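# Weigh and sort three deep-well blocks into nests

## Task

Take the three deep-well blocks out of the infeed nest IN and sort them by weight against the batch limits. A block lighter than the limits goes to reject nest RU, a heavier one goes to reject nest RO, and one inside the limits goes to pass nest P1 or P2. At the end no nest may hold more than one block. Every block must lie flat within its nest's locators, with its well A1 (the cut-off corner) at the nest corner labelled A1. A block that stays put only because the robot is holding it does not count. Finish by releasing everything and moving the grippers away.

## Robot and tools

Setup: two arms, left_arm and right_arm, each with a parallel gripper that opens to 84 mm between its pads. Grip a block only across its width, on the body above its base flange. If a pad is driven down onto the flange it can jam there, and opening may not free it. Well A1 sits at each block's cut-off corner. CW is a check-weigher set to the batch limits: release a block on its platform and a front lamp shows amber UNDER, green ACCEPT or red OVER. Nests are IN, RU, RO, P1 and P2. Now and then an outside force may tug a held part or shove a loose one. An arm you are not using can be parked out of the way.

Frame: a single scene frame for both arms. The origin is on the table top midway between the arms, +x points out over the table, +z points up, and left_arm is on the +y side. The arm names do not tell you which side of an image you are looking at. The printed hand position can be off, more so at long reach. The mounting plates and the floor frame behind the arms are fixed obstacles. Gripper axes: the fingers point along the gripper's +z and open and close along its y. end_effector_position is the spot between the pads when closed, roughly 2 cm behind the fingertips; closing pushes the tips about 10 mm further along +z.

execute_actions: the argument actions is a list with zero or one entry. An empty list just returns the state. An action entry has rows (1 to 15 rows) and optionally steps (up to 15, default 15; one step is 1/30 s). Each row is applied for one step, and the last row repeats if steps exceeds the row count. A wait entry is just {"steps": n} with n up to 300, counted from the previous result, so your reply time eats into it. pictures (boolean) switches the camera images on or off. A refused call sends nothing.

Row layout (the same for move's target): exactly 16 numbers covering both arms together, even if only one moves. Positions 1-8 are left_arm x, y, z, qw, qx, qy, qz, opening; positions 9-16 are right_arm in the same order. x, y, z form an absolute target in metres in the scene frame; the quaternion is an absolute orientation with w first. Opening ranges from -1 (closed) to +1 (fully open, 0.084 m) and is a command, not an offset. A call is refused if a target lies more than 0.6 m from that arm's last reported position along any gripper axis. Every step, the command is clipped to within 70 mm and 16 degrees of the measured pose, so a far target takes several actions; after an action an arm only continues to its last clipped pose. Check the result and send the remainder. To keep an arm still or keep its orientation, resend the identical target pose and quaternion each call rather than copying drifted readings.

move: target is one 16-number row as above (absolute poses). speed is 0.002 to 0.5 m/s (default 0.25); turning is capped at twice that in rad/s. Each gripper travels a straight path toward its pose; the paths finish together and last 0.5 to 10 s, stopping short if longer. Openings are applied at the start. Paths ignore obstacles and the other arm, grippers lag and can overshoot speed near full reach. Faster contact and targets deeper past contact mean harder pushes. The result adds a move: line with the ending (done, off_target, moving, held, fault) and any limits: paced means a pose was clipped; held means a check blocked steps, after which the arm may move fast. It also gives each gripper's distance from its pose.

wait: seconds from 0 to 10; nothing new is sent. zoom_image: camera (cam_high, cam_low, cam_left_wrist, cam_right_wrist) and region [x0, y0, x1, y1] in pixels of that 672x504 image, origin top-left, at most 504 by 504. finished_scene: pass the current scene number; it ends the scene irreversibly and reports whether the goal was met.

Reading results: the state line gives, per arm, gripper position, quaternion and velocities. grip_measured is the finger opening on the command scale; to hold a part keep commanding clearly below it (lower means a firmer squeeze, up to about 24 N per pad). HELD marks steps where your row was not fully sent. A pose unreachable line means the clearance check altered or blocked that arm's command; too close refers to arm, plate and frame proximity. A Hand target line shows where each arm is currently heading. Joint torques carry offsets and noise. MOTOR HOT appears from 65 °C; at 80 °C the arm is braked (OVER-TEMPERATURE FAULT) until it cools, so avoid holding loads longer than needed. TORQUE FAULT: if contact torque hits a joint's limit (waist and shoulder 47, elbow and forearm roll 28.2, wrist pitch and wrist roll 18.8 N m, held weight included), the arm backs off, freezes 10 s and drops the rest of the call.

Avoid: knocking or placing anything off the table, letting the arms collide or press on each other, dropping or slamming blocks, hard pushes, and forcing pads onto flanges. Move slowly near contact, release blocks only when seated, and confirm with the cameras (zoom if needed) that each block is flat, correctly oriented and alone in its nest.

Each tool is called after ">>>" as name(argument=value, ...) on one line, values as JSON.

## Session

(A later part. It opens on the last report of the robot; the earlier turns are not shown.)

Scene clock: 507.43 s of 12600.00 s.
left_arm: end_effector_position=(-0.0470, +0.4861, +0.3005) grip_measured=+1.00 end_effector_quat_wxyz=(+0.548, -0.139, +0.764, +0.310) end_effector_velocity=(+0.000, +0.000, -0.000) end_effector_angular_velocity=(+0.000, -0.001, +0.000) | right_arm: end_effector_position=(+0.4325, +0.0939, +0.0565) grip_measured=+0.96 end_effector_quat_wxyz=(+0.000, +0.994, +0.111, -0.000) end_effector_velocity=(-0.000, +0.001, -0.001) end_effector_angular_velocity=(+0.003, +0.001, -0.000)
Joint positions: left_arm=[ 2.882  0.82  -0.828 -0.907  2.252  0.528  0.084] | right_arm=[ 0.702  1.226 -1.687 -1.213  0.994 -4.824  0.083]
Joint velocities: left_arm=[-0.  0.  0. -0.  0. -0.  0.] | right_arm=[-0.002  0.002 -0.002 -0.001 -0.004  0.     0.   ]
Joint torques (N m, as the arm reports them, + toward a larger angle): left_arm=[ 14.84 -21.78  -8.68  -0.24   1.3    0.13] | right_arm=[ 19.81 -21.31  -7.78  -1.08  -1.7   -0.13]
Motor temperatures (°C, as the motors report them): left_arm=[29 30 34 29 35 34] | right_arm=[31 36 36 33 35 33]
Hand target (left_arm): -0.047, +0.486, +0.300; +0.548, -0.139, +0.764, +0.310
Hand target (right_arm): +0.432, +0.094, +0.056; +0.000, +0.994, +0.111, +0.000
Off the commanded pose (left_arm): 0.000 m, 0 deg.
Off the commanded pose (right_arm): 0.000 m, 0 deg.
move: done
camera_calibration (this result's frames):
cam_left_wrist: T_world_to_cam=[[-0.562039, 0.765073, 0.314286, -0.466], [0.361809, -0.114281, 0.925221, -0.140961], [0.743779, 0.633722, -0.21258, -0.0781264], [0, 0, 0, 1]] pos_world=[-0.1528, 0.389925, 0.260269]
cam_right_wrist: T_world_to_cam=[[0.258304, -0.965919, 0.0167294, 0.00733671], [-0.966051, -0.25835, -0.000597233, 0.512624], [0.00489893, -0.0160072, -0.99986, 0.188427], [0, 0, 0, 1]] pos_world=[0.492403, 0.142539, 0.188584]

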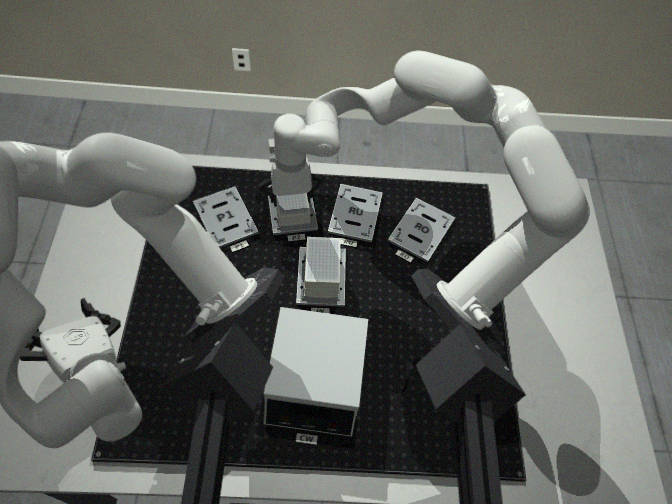

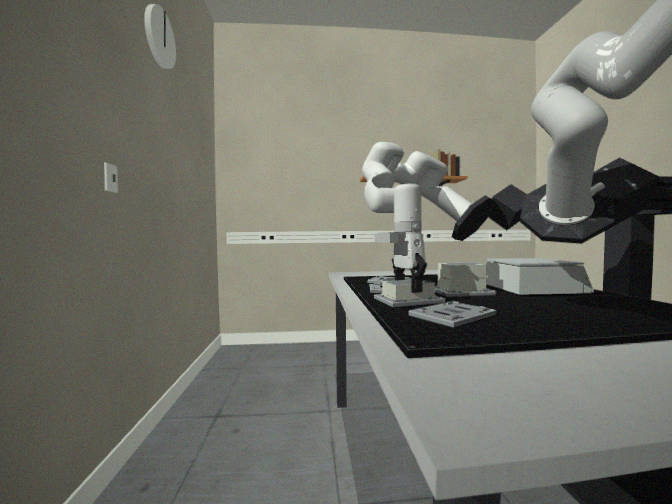

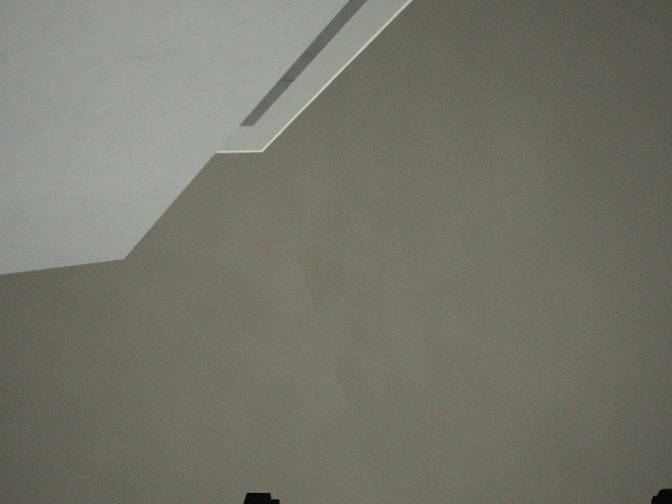

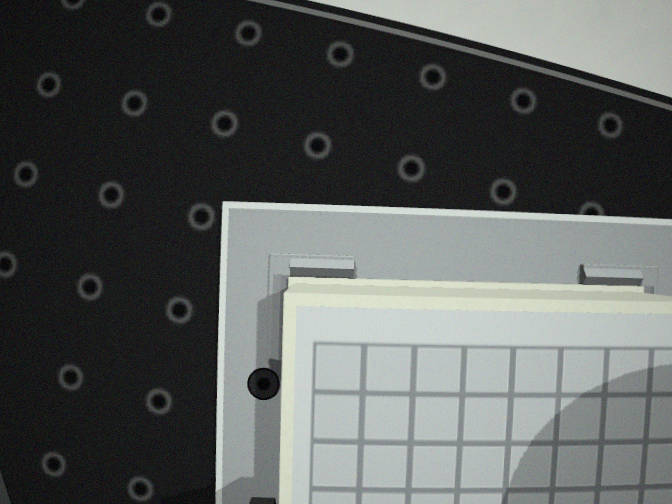

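>>> move(target=[-0.0470,0.4861,0.3005,0.548,-0.139,0.764,0.310,1,0.4326,0.0939,0.0555,0,0.99377,0.11147,0,0.3], speed=0.003)

>>> move(target=[-0.0470,0.4861,0.3005,0.548,-0.139,0.764,0.310,1,0.4326,0.0939,0.0557,0,0.99377,0.11147,0,1], speed=0.003)

>>> move(target=[-0.0470,0.4861,0.3005,0.548,-0.139,0.764,0.310,1,0.4326,0.0939,0.135,0,0.99377,0.11147,0,1], speed=0.04)

>>> move(target=[-0.0470,0.4861,0.3005,0.548,-0.139,0.764,0.310,1,0.222,0.0021,0.135,0,0.99985,0.0175,0,1], speed=0.1)

>>> move(target=[-0.0470,0.4861,0.3005,0.548,-0.139,0.764,0.310,1,0.222,0.0021,0.1175,0,0.99985,0.0175,0,1], speed=0.015)

Scene clock: 522.93 s of 12600.00 s.
left_arm: end_effector_position=(-0.0470, +0.4861, +0.3005) grip_measured=+1.00 end_effector_quat_wxyz=(+0.548, -0.139, +0.764, +0.310) end_effector_velocity=(-0.000, +0.000, +0.000) end_effector_angular_velocity=(+0.002, -0.001, +0.000) | right_arm: end_effector_position=(+0.4325, +0.0940, +0.0558) grip_measured=+0.96 end_effector_quat_wxyz=(+0.000, +0.994, +0.112, +0.000) end_effector_velocity=(-0.000, -0.000, -0.001) end_effector_angular_velocity=(-0.001, +0.002, -0.000)
Joint positions: left_arm=[ 2.882  0.82  -0.828 -0.907  2.252  0.528  0.084] | right_arm=[ 0.701  1.228 -1.688 -1.214  0.994 -4.824  0.083]
Joint velocities: left_arm=[ 0.     0.    -0.    -0.     0.002  0.    -0.   ] | right_arm=[-0.001  0.    -0.001  0.001 -0.    -0.002  0.   ]
Joint torques (N m, as the arm reports them, + toward a larger angle): left_arm=[ 14.74 -21.36  -8.7   -0.12   1.2    0.15] | right_arm=[ 18.85 -20.38  -8.66  -1.55  -2.34  -0.87]
Motor temperatures (°C, as the motors report them): left_arm=[29 30 34 29 35 34] | right_arm=[31 36 36 33 35 33]
Hand target (left_arm): -0.047, +0.486, +0.301; +0.548, -0.139, +0.764, +0.310
Hand target (right_arm): +0.433, +0.094, +0.055; +0.000, +0.994, +0.111, +0.000
Off the commanded pose (left_arm): 0.000 m, 0 deg.
Off the commanded pose (right_arm): 0.000 m, 0 deg.
After step 90, 11.80 s passed at rest.
move: done
camera_calibration (this result's frames):
cam_left_wrist: T_world_to_cam=[[-0.562039, 0.765073, 0.314286, -0.466], [0.361809, -0.114281, 0.925221, -0.140961], [0.743779, 0.633722, -0.21258, -0.0781265], [0, 0, 0, 1]] pos_world=[-0.1528, 0.389925, 0.260269]
cam_right_wrist: T_world_to_cam=[[0.258667, -0.965826, 0.0164754, 0.0073299], [-0.965953, -0.258716, -0.000886481, 0.51268], [0.00511863, -0.0156851, -0.999864, 0.187638], [0, 0, 0, 1]] pos_world=[0.492368, 0.142661, 0.187946]

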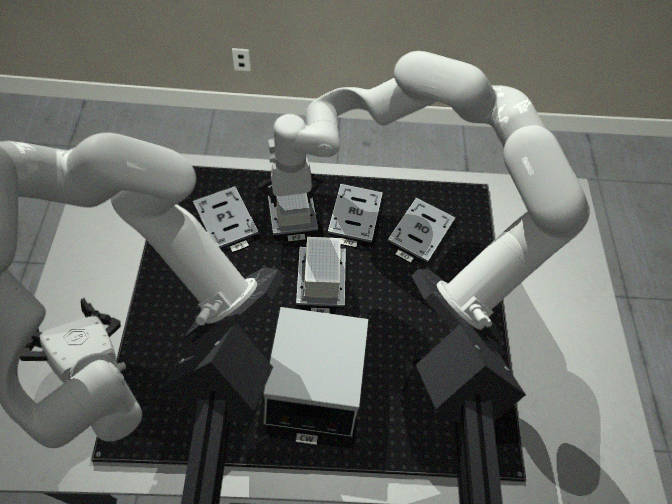

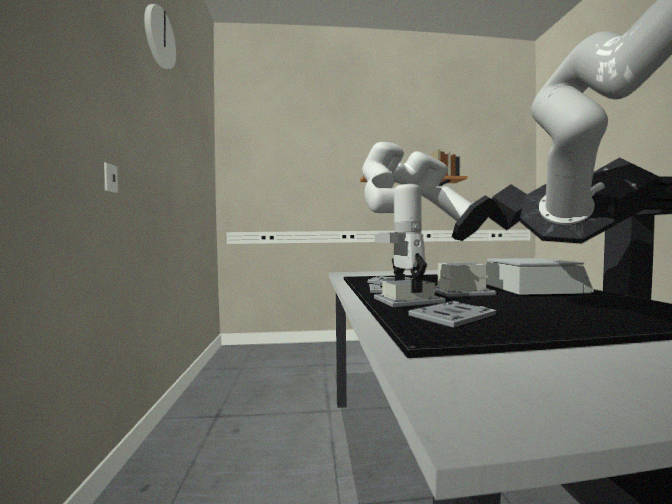

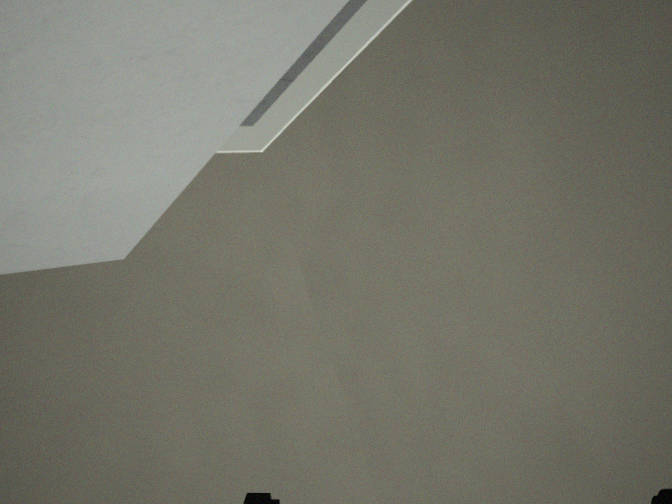

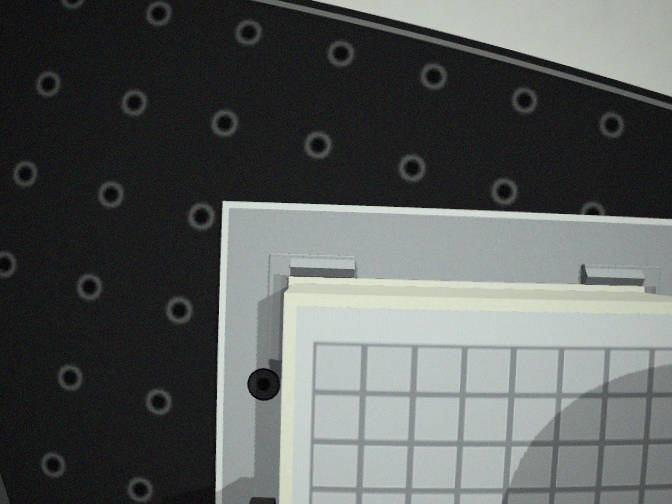

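Scene clock: 523.63 s of 12600.00 s.
left_arm: end_effector_position=(-0.0470, +0.4861, +0.3005) grip_measured=+1.00 end_effector_quat_wxyz=(+0.548, -0.139, +0.764, +0.310) end_effector_velocity=(-0.000, +0.000, +0.000) end_effector_angular_velocity=(+0.001, +0.001, +0.000) | right_arm: end_effector_position=(+0.4326, +0.0940, +0.0557) grip_measured=+1.00 end_effector_quat_wxyz=(-0.000, +0.994, +0.112, +0.000) end_effector_velocity=(-0.001, -0.001, -0.001) end_effector_angular_velocity=(-0.004, +0.002, -0.000)
Joint positions: left_arm=[ 2.882  0.82  -0.828 -0.907  2.252  0.528  0.084] | right_arm=[ 0.701  1.228 -1.688 -1.214  0.993 -4.824  0.084]
Joint velocities: left_arm=[ 0.001  0.    -0.    -0.001  0.     0.001 -0.   ] | right_arm=[-0.001 -0.     0.001  0.001  0.003  0.     0.   ]
Joint torques (N m, as the arm reports them, + toward a larger angle): left_arm=[ 14.2  -21.44  -8.59  -0.17   1.25  -0.07] | right_arm=[ 19.08 -21.46  -7.28  -0.94  -1.22   0.11]
Motor temperatures (°C, as the motors report them): left_arm=[29 30 34 29 35 34] | right_arm=[31 36 36 33 35 33]
Hand target (left_arm): -0.047, +0.486, +0.301; +0.548, -0.139, +0.764, +0.310
Hand target (right_arm): +0.433, +0.094, +0.056; +0.000, +0.994, +0.111, -0.000
Off the commanded pose (left_arm): 0.000 m, 0 deg.
Off the commanded pose (right_arm): 0.000 m, 0 deg.
move: done
camera_calibration (this result's frames):
cam_left_wrist: T_world_to_cam=[[-0.562039, 0.765073, 0.314286, -0.466], [0.361809, -0.114281, 0.925221, -0.140961], [0.743779, 0.633722, -0.21258, -0.0781264], [0, 0, 0, 1]] pos_world=[-0.1528, 0.389925, 0.260269]
cam_right_wrist: T_world_to_cam=[[0.258559, -0.96586, 0.0161662, 0.00736473], [-0.965982, -0.258607, -0.000904075, 0.512823], [0.00505391, -0.0153825, -0.999869, 0.187556], [0, 0, 0, 1]] pos_world=[0.492526, 0.142618, 0.187876]

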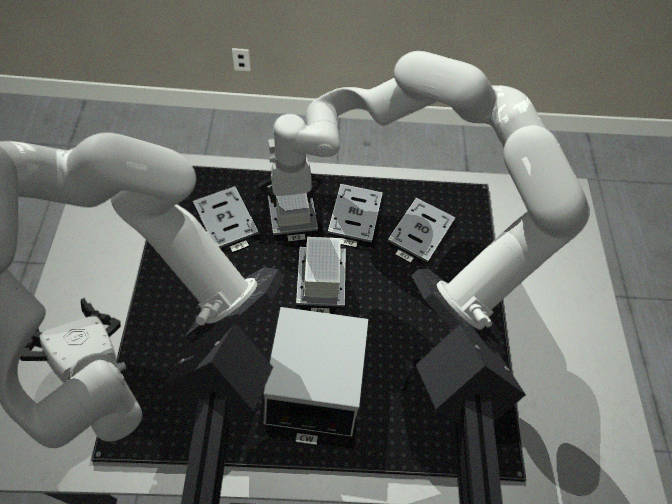

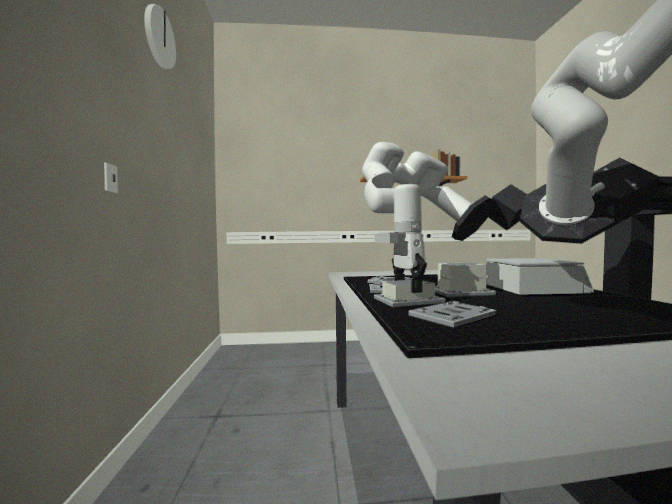

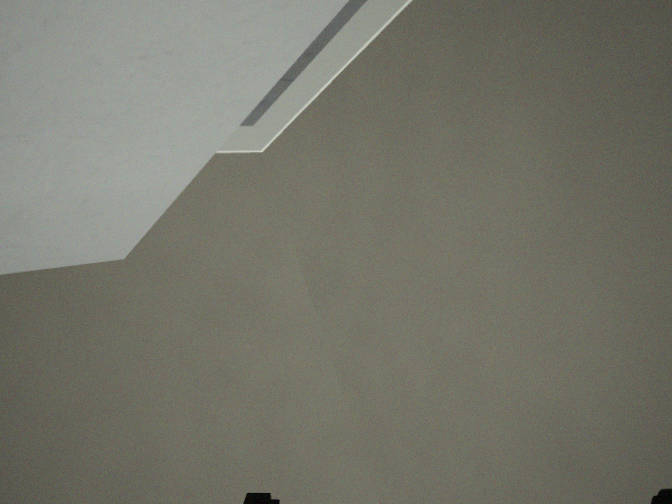

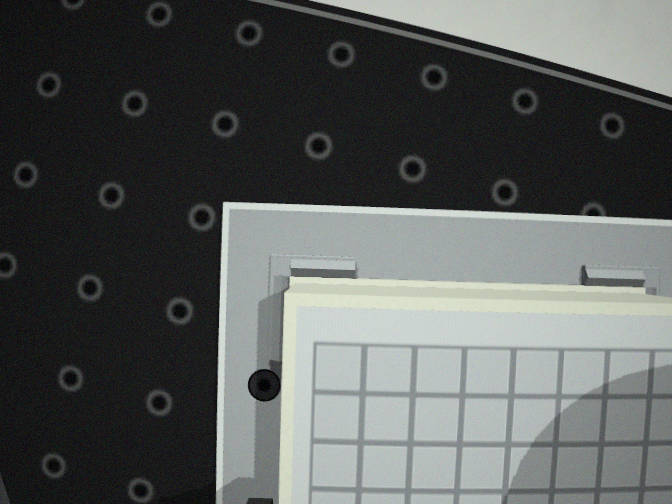

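Scene clock: 525.97 s of 12600.00 s.
left_arm: end_effector_position=(-0.0470, +0.4861, +0.3005) grip_measured=+1.00 end_effector_quat_wxyz=(+0.548, -0.139, +0.764, +0.310) end_effector_velocity=(-0.000, +0.000, +0.000) end_effector_angular_velocity=(+0.000, +0.000, -0.000) | right_arm: end_effector_position=(+0.4324, +0.0939, +0.1348) grip_measured=+1.00 end_effector_quat_wxyz=(-0.000, +0.994, +0.111, -0.000) end_effector_velocity=(-0.001, -0.000, +0.001) end_effector_angular_velocity=(-0.000, +0.002, -0.000)
Joint positions: left_arm=[ 2.882  0.82  -0.828 -0.907  2.252  0.528  0.084] | right_arm=[ 0.824  1.095 -1.602 -1.093  1.065 -4.847  0.084]
Joint velocities: left_arm=[-0. -0. -0. -0.  0.  0.  0.] | right_arm=[ 0.002 -0.002  0.002  0.004  0.001 -0.001 -0.   ]
Joint torques (N m, as the arm reports them, + toward a larger angle): left_arm=[ 14.76 -21.71  -8.6   -0.27   1.14   0.04] | right_arm=[ 18.46 -21.84  -9.25  -0.81  -1.35  -0.15]
Motor temperatures (°C, as the motors report them): left_arm=[29 30 34 29 35 34] | right_arm=[31 36 36 33 35 33]
Hand target (left_arm): -0.047, +0.486, +0.301; +0.548, -0.139, +0.764, +0.310
Hand target (right_arm): +0.433, +0.094, +0.135; -0.000, +0.994, +0.111, -0.000
Off the commanded pose (left_arm): 0.000 m, 0 deg.
Off the commanded pose (right_arm): 0.000 m, 0 deg.
move: done
camera_calibration (this result's frames):
cam_left_wrist: T_world_to_cam=[[-0.562039, 0.765073, 0.314286, -0.465999], [0.361809, -0.114281, 0.925221, -0.140961], [0.743778, 0.633722, -0.21258, -0.0781267], [0, 0, 0, 1]] pos_world=[-0.1528, 0.389925, 0.260269]
cam_right_wrist: T_world_to_cam=[[0.258521, -0.965869, 0.0162617, 0.00606948], [-0.965995, -0.258562, -0.000388654, 0.51261], [0.00458003, -0.0156082, -0.999868, 0.26683], [0, 0, 0, 1]] pos_world=[0.492387, 0.142568, 0.266895]

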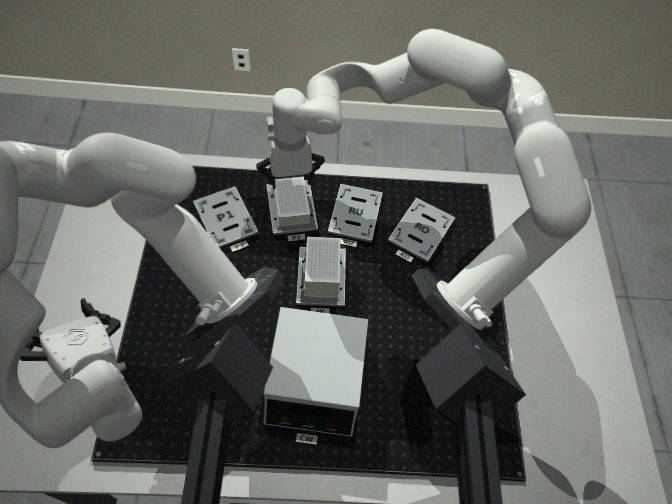

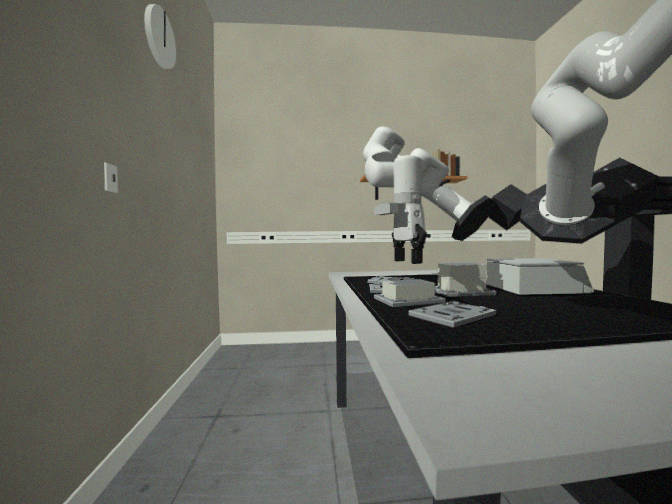

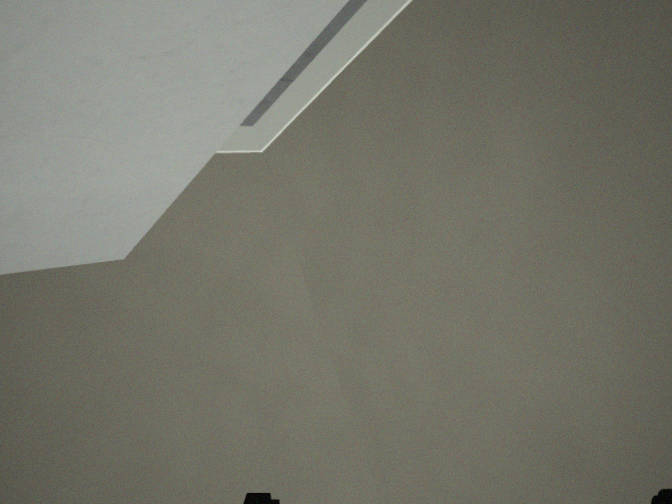

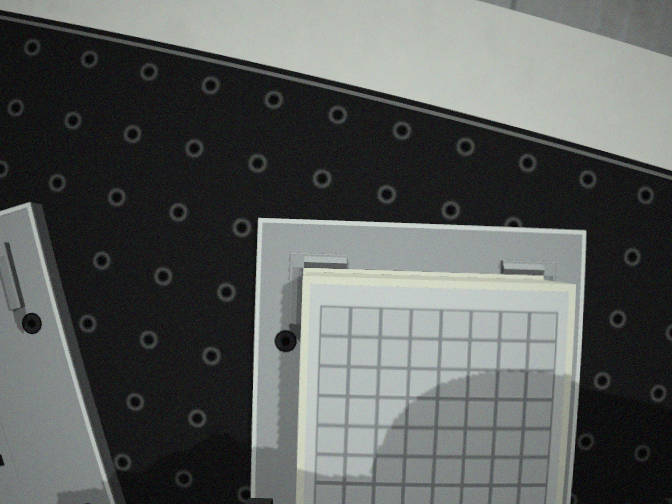

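Scene clock: 528.73 s of 12600.00 s.
left_arm: end_effector_position=(-0.0470, +0.4861, +0.3005) grip_measured=+1.00 end_effector_quat_wxyz=(+0.548, -0.139, +0.764, +0.310) end_effector_velocity=(-0.000, +0.000, +0.000) end_effector_angular_velocity=(+0.001, -0.000, -0.000) | right_arm: end_effector_position=(+0.2223, +0.0033, +0.1350) grip_measured=+1.00 end_effector_quat_wxyz=(-0.001, +1.000, +0.018, +0.000) end_effector_velocity=(-0.003, -0.001, -0.000) end_effector_angular_velocity=(+0.000, +0.002, -0.002)
Joint positions: left_arm=[ 2.882  0.82  -0.828 -0.907  2.252  0.528  0.084] | right_arm=[ 0.987  0.935 -0.945 -1.254  0.906 -4.088  0.084]
Joint velocities: left_arm=[ 0.     0.    -0.     0.     0.001  0.     0.   ] | right_arm=[ 0.003  0.     0.007 -0.001 -0.003  0.009  0.   ]
Joint torques (N m, as the arm reports them, + toward a larger angle): left_arm=[ 14.6  -21.35  -8.6   -0.15   1.17  -0.03] | right_arm=[ 13.01 -16.93  -7.51  -1.37  -1.11  -0.2 ]
Motor temperatures (°C, as the motors report them): left_arm=[29 30 34 29 35 34] | right_arm=[31 36 36 33 35 33]
Hand target (left_arm): -0.047, +0.486, +0.300; +0.548, -0.139, +0.764, +0.310
Hand target (right_arm): +0.222, +0.003, +0.135; -0.001, +1.000, +0.018, +0.000
Off the commanded pose (left_arm): 0.000 m, 0 deg.
Off the commanded pose (right_arm): 0.001 m, 0 deg.
move: done
camera_calibration (this result's frames):
cam_left_wrist: T_world_to_cam=[[-0.562039, 0.765073, 0.314286, -0.466], [0.361809, -0.114281, 0.925221, -0.140961], [0.743779, 0.633722, -0.21258, -0.0781264], [0, 0, 0, 1]] pos_world=[-0.1528, 0.389925, 0.260269]
cam_right_wrist: T_world_to_cam=[[0.0730538, -0.997218, 0.0147904, 0.0144086], [-0.997324, -0.0730851, -0.00158774, 0.292765], [0.00266428, -0.0146348, -0.999889, 0.267021], [0, 0, 0, 1]] pos_world=[0.290218, 0.0396731, 0.267243]

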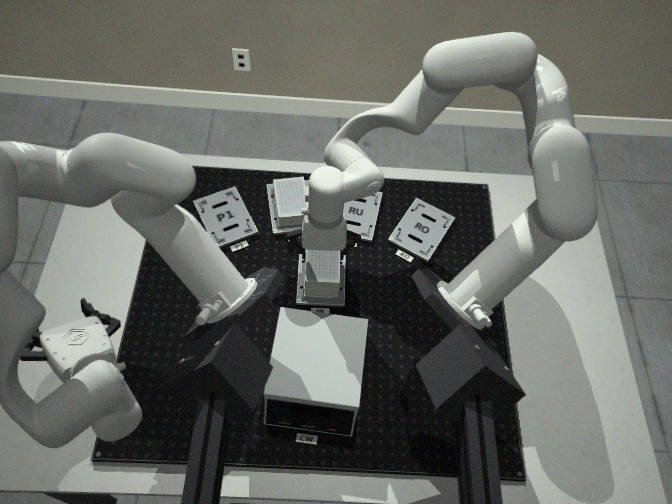

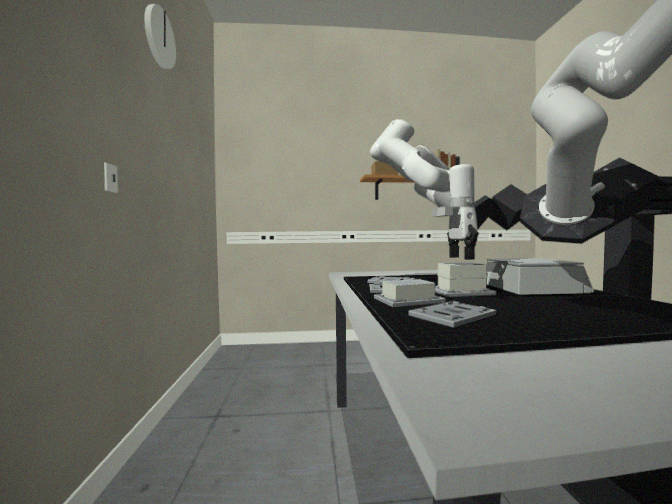

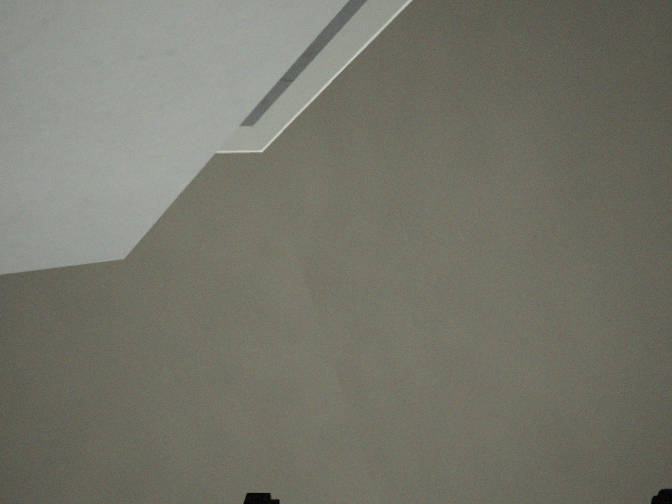

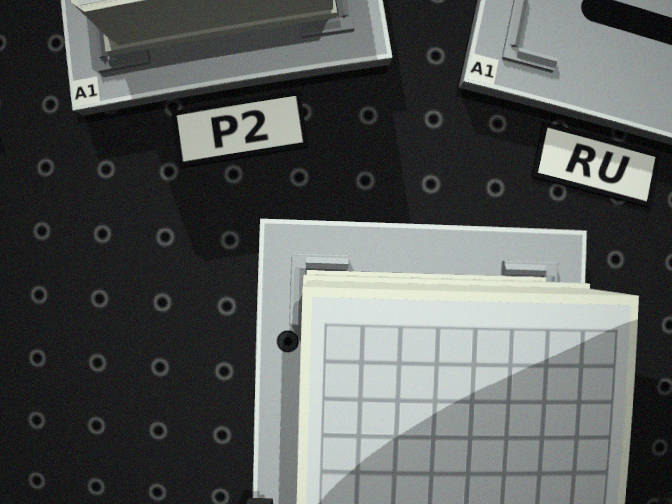

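Scene clock: 530.20 s of 12600.00 s.
left_arm: end_effector_position=(-0.0470, +0.4861, +0.3005) grip_measured=+1.00 end_effector_quat_wxyz=(+0.548, -0.139, +0.764, +0.310) end_effector_velocity=(-0.000, -0.000, -0.000) end_effector_angular_velocity=(-0.001, +0.001, -0.000) | right_arm: end_effector_position=(+0.2220, +0.0021, +0.1176) grip_measured=+1.00 end_effector_quat_wxyz=(+0.000, +1.000, +0.017, +0.000) end_effector_velocity=(+0.000, +0.000, -0.001) end_effector_angular_velocity=(+0.000, -0.000, -0.002)
Joint positions: left_arm=[ 2.882  0.82  -0.828 -0.907  2.252  0.528  0.084] | right_arm=[ 0.947  0.968 -0.958 -1.308  0.901 -4.065  0.084]
Joint velocities: left_arm=[ 0.    -0.    -0.     0.    -0.001 -0.     0.   ] | right_arm=[-0.003  0.002 -0.002 -0.004 -0.     0.002 -0.   ]
Joint torques (N m, as the arm reports them, + toward a larger angle): left_arm=[ 14.46 -21.73  -8.73  -0.07   1.21   0.03] | right_arm=[ 12.82 -17.81  -6.19  -0.79  -1.25   0.07]
Motor temperatures (°C, as the motors report them): left_arm=[29 30 34 29 35 34] | right_arm=[31 36 36 33 35 33]
Hand target (left_arm): -0.047, +0.486, +0.301; +0.548, -0.139, +0.764, +0.310
Hand target (right_arm): +0.222, +0.002, +0.117; +0.000, +1.000, +0.017, +0.000
Off the commanded pose (left_arm): 0.000 m, 0 deg.
Off the commanded pose (right_arm): 0.000 m, 0 deg.
move: done
camera_calibration (this result's frames):
cam_left_wrist: T_world_to_cam=[[-0.562039, 0.765073, 0.314286, -0.466], [0.361809, -0.114281, 0.925221, -0.140961], [0.743778, 0.633722, -0.21258, -0.0781265], [0, 0, 0, 1]] pos_world=[-0.1528, 0.389925, 0.260269]
cam_right_wrist: T_world_to_cam=[[0.0729986, -0.997197, 0.0164319, 0.0132966], [-0.99733, -0.0730221, -0.000836937, 0.29226], [0.00203448, -0.0163269, -0.999865, 0.249735], [0, 0, 0, 1]] pos_world=[0.290001, 0.0386782, 0.249728]

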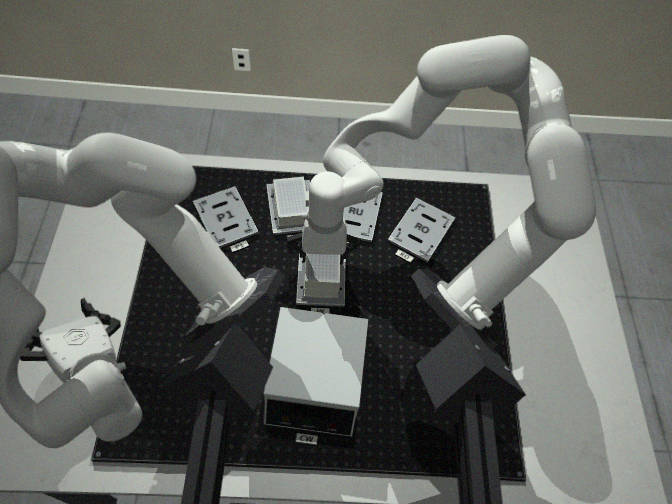

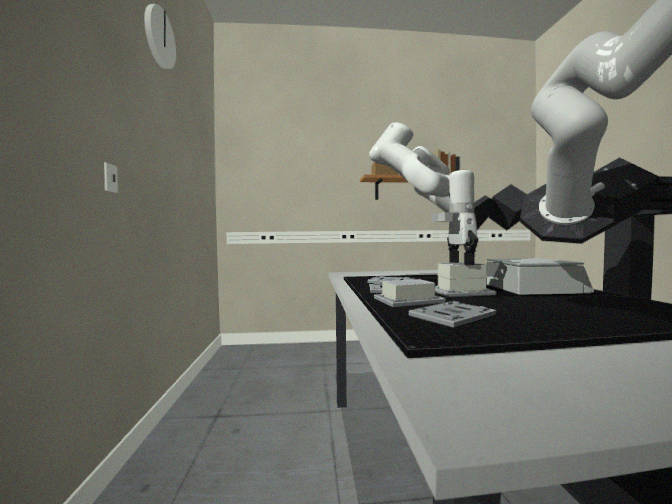

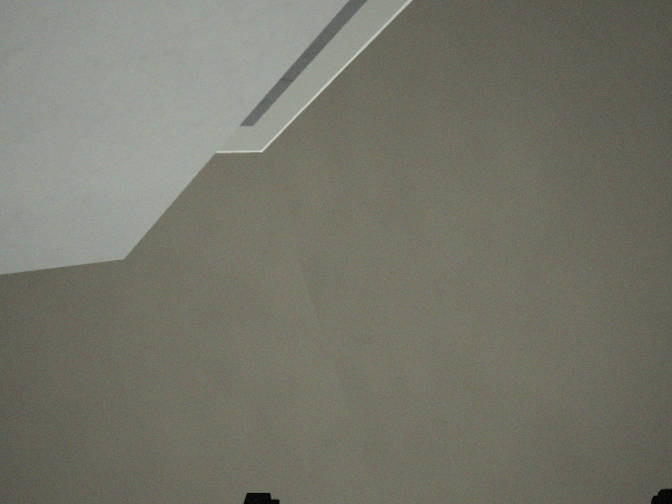

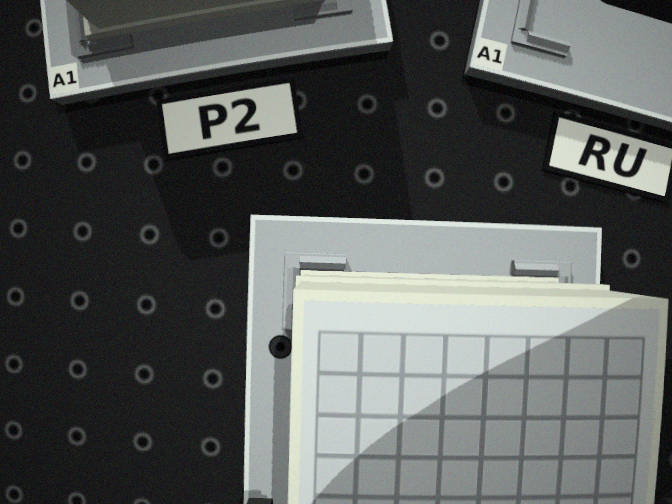

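>>> execute_actions(actions=[])

Scene clock: 553.07 s of 12600.00 s.
left_arm: end_effector_position=(-0.0470, +0.4861, +0.3005) grip_measured=+1.00 end_effector_quat_wxyz=(+0.548, -0.139, +0.764, +0.310) end_effector_velocity=(-0.000, +0.000, +0.000) end_effector_angular_velocity=(+0.001, -0.000, +0.001) | right_arm: end_effector_position=(+0.2220, +0.0021, +0.1175) grip_measured=+1.00 end_effector_quat_wxyz=(+0.000, +1.000, +0.017, +0.000) end_effector_velocity=(+0.000, +0.000, +0.000) end_effector_angular_velocity=(-0.000, -0.001, -0.001)
Joint positions: left_arm=[ 2.882  0.82  -0.828 -0.907  2.252  0.528  0.084] | right_arm=[ 0.946  0.968 -0.958 -1.308  0.901 -4.065  0.084]
Joint velocities: left_arm=[ 0.001 -0.     0.    -0.     0.001 -0.    -0.   ] | right_arm=[ 0.001 -0.    -0.    -0.     0.001  0.001 -0.   ]
Joint torques (N m, as the arm reports them, + toward a larger angle): left_arm=[ 14.29 -21.46  -8.65  -0.03   1.21   0.16] | right_arm=[ 12.67 -17.03  -6.17  -0.81  -1.04  -0.22]
Motor temperatures (°C, as the motors report them): left_arm=[29 30 34 29 35 34] | right_arm=[30 36 35 33 35 33]
Hand target (left_arm): -0.047, +0.486, +0.301; +0.548, -0.139, +0.764, +0.310
Hand target (right_arm): +0.222, +0.002, +0.117; +0.000, +1.000, +0.017, +0.000
Off the commanded pose (left_arm): 0.000 m, 0 deg.
Off the commanded pose (right_arm): 0.000 m, 0 deg.
Steps of this call (steps 1 to 90: nothing new was sent; then 19.87 s passed at rest). Readings (end_effector_position):
1: left_arm (-0.0470, +0.4861, +0.3005) | right_arm (+0.2221, +0.0021, +0.1176)
2: left_arm (-0.0470, +0.4861, +0.3005) | right_arm (+0.2221, +0.0021, +0.1175)
4: left_arm (-0.0470, +0.4861, +0.3005) | right_arm (+0.2221, +0.0021, +0.1175)
8: left_arm (-0.0470, +0.4861, +0.3005) | right_arm (+0.2221, +0.0021, +0.1175)
90: the state above
camera_calibration (this result's frames):
cam_left_wrist: T_world_to_cam=[[-0.562039, 0.765073, 0.314286, -0.466], [0.361809, -0.114281, 0.925221, -0.140961], [0.743778, 0.633722, -0.21258, -0.0781266], [0, 0, 0, 1]] pos_world=[-0.1528, 0.389925, 0.260269]
cam_right_wrist: T_world_to_cam=[[0.0729921, -0.997197, 0.0164261, 0.0132967], [-0.99733, -0.0730159, -0.000853937, 0.292265], [0.00205091, -0.0163199, -0.999865, 0.249585], [0, 0, 0, 1]] pos_world=[0.290003, 0.0386726, 0.249582]

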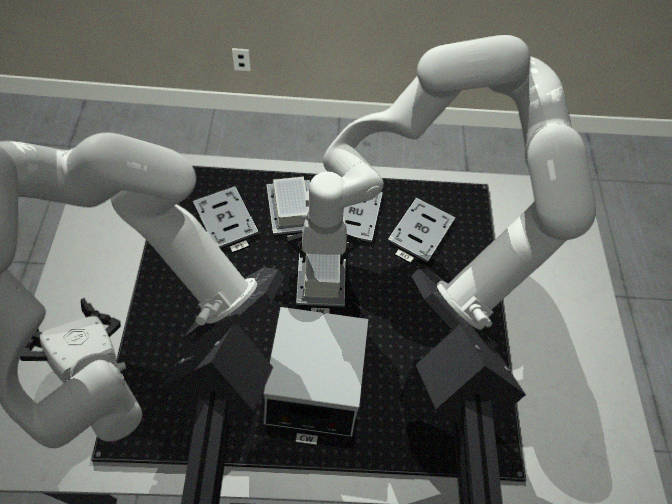

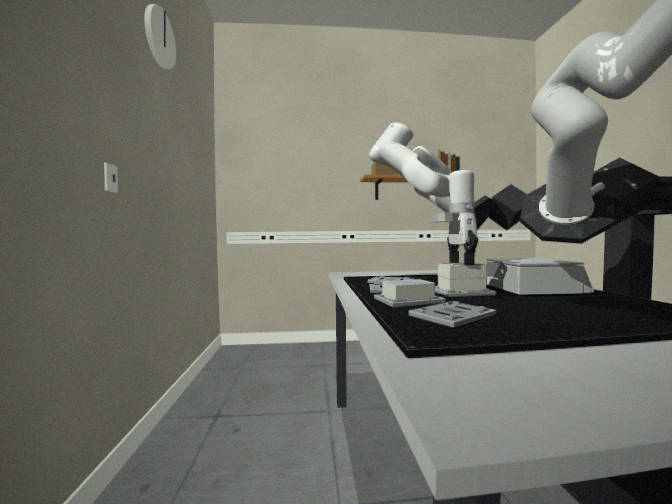

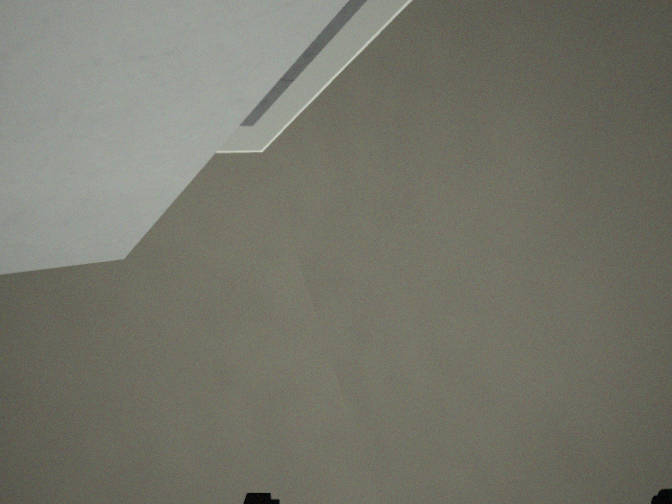

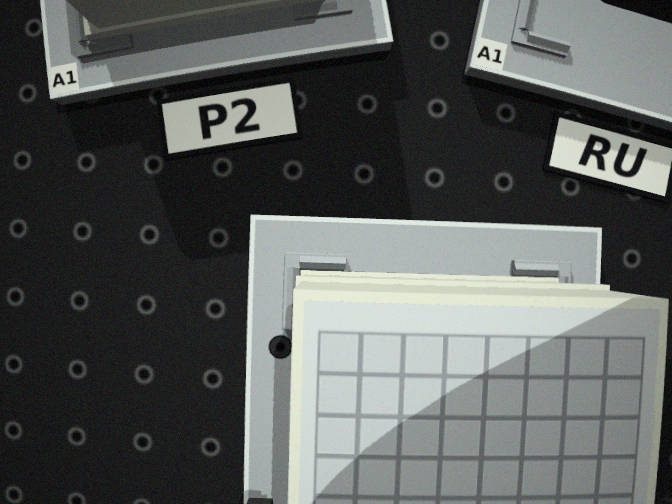

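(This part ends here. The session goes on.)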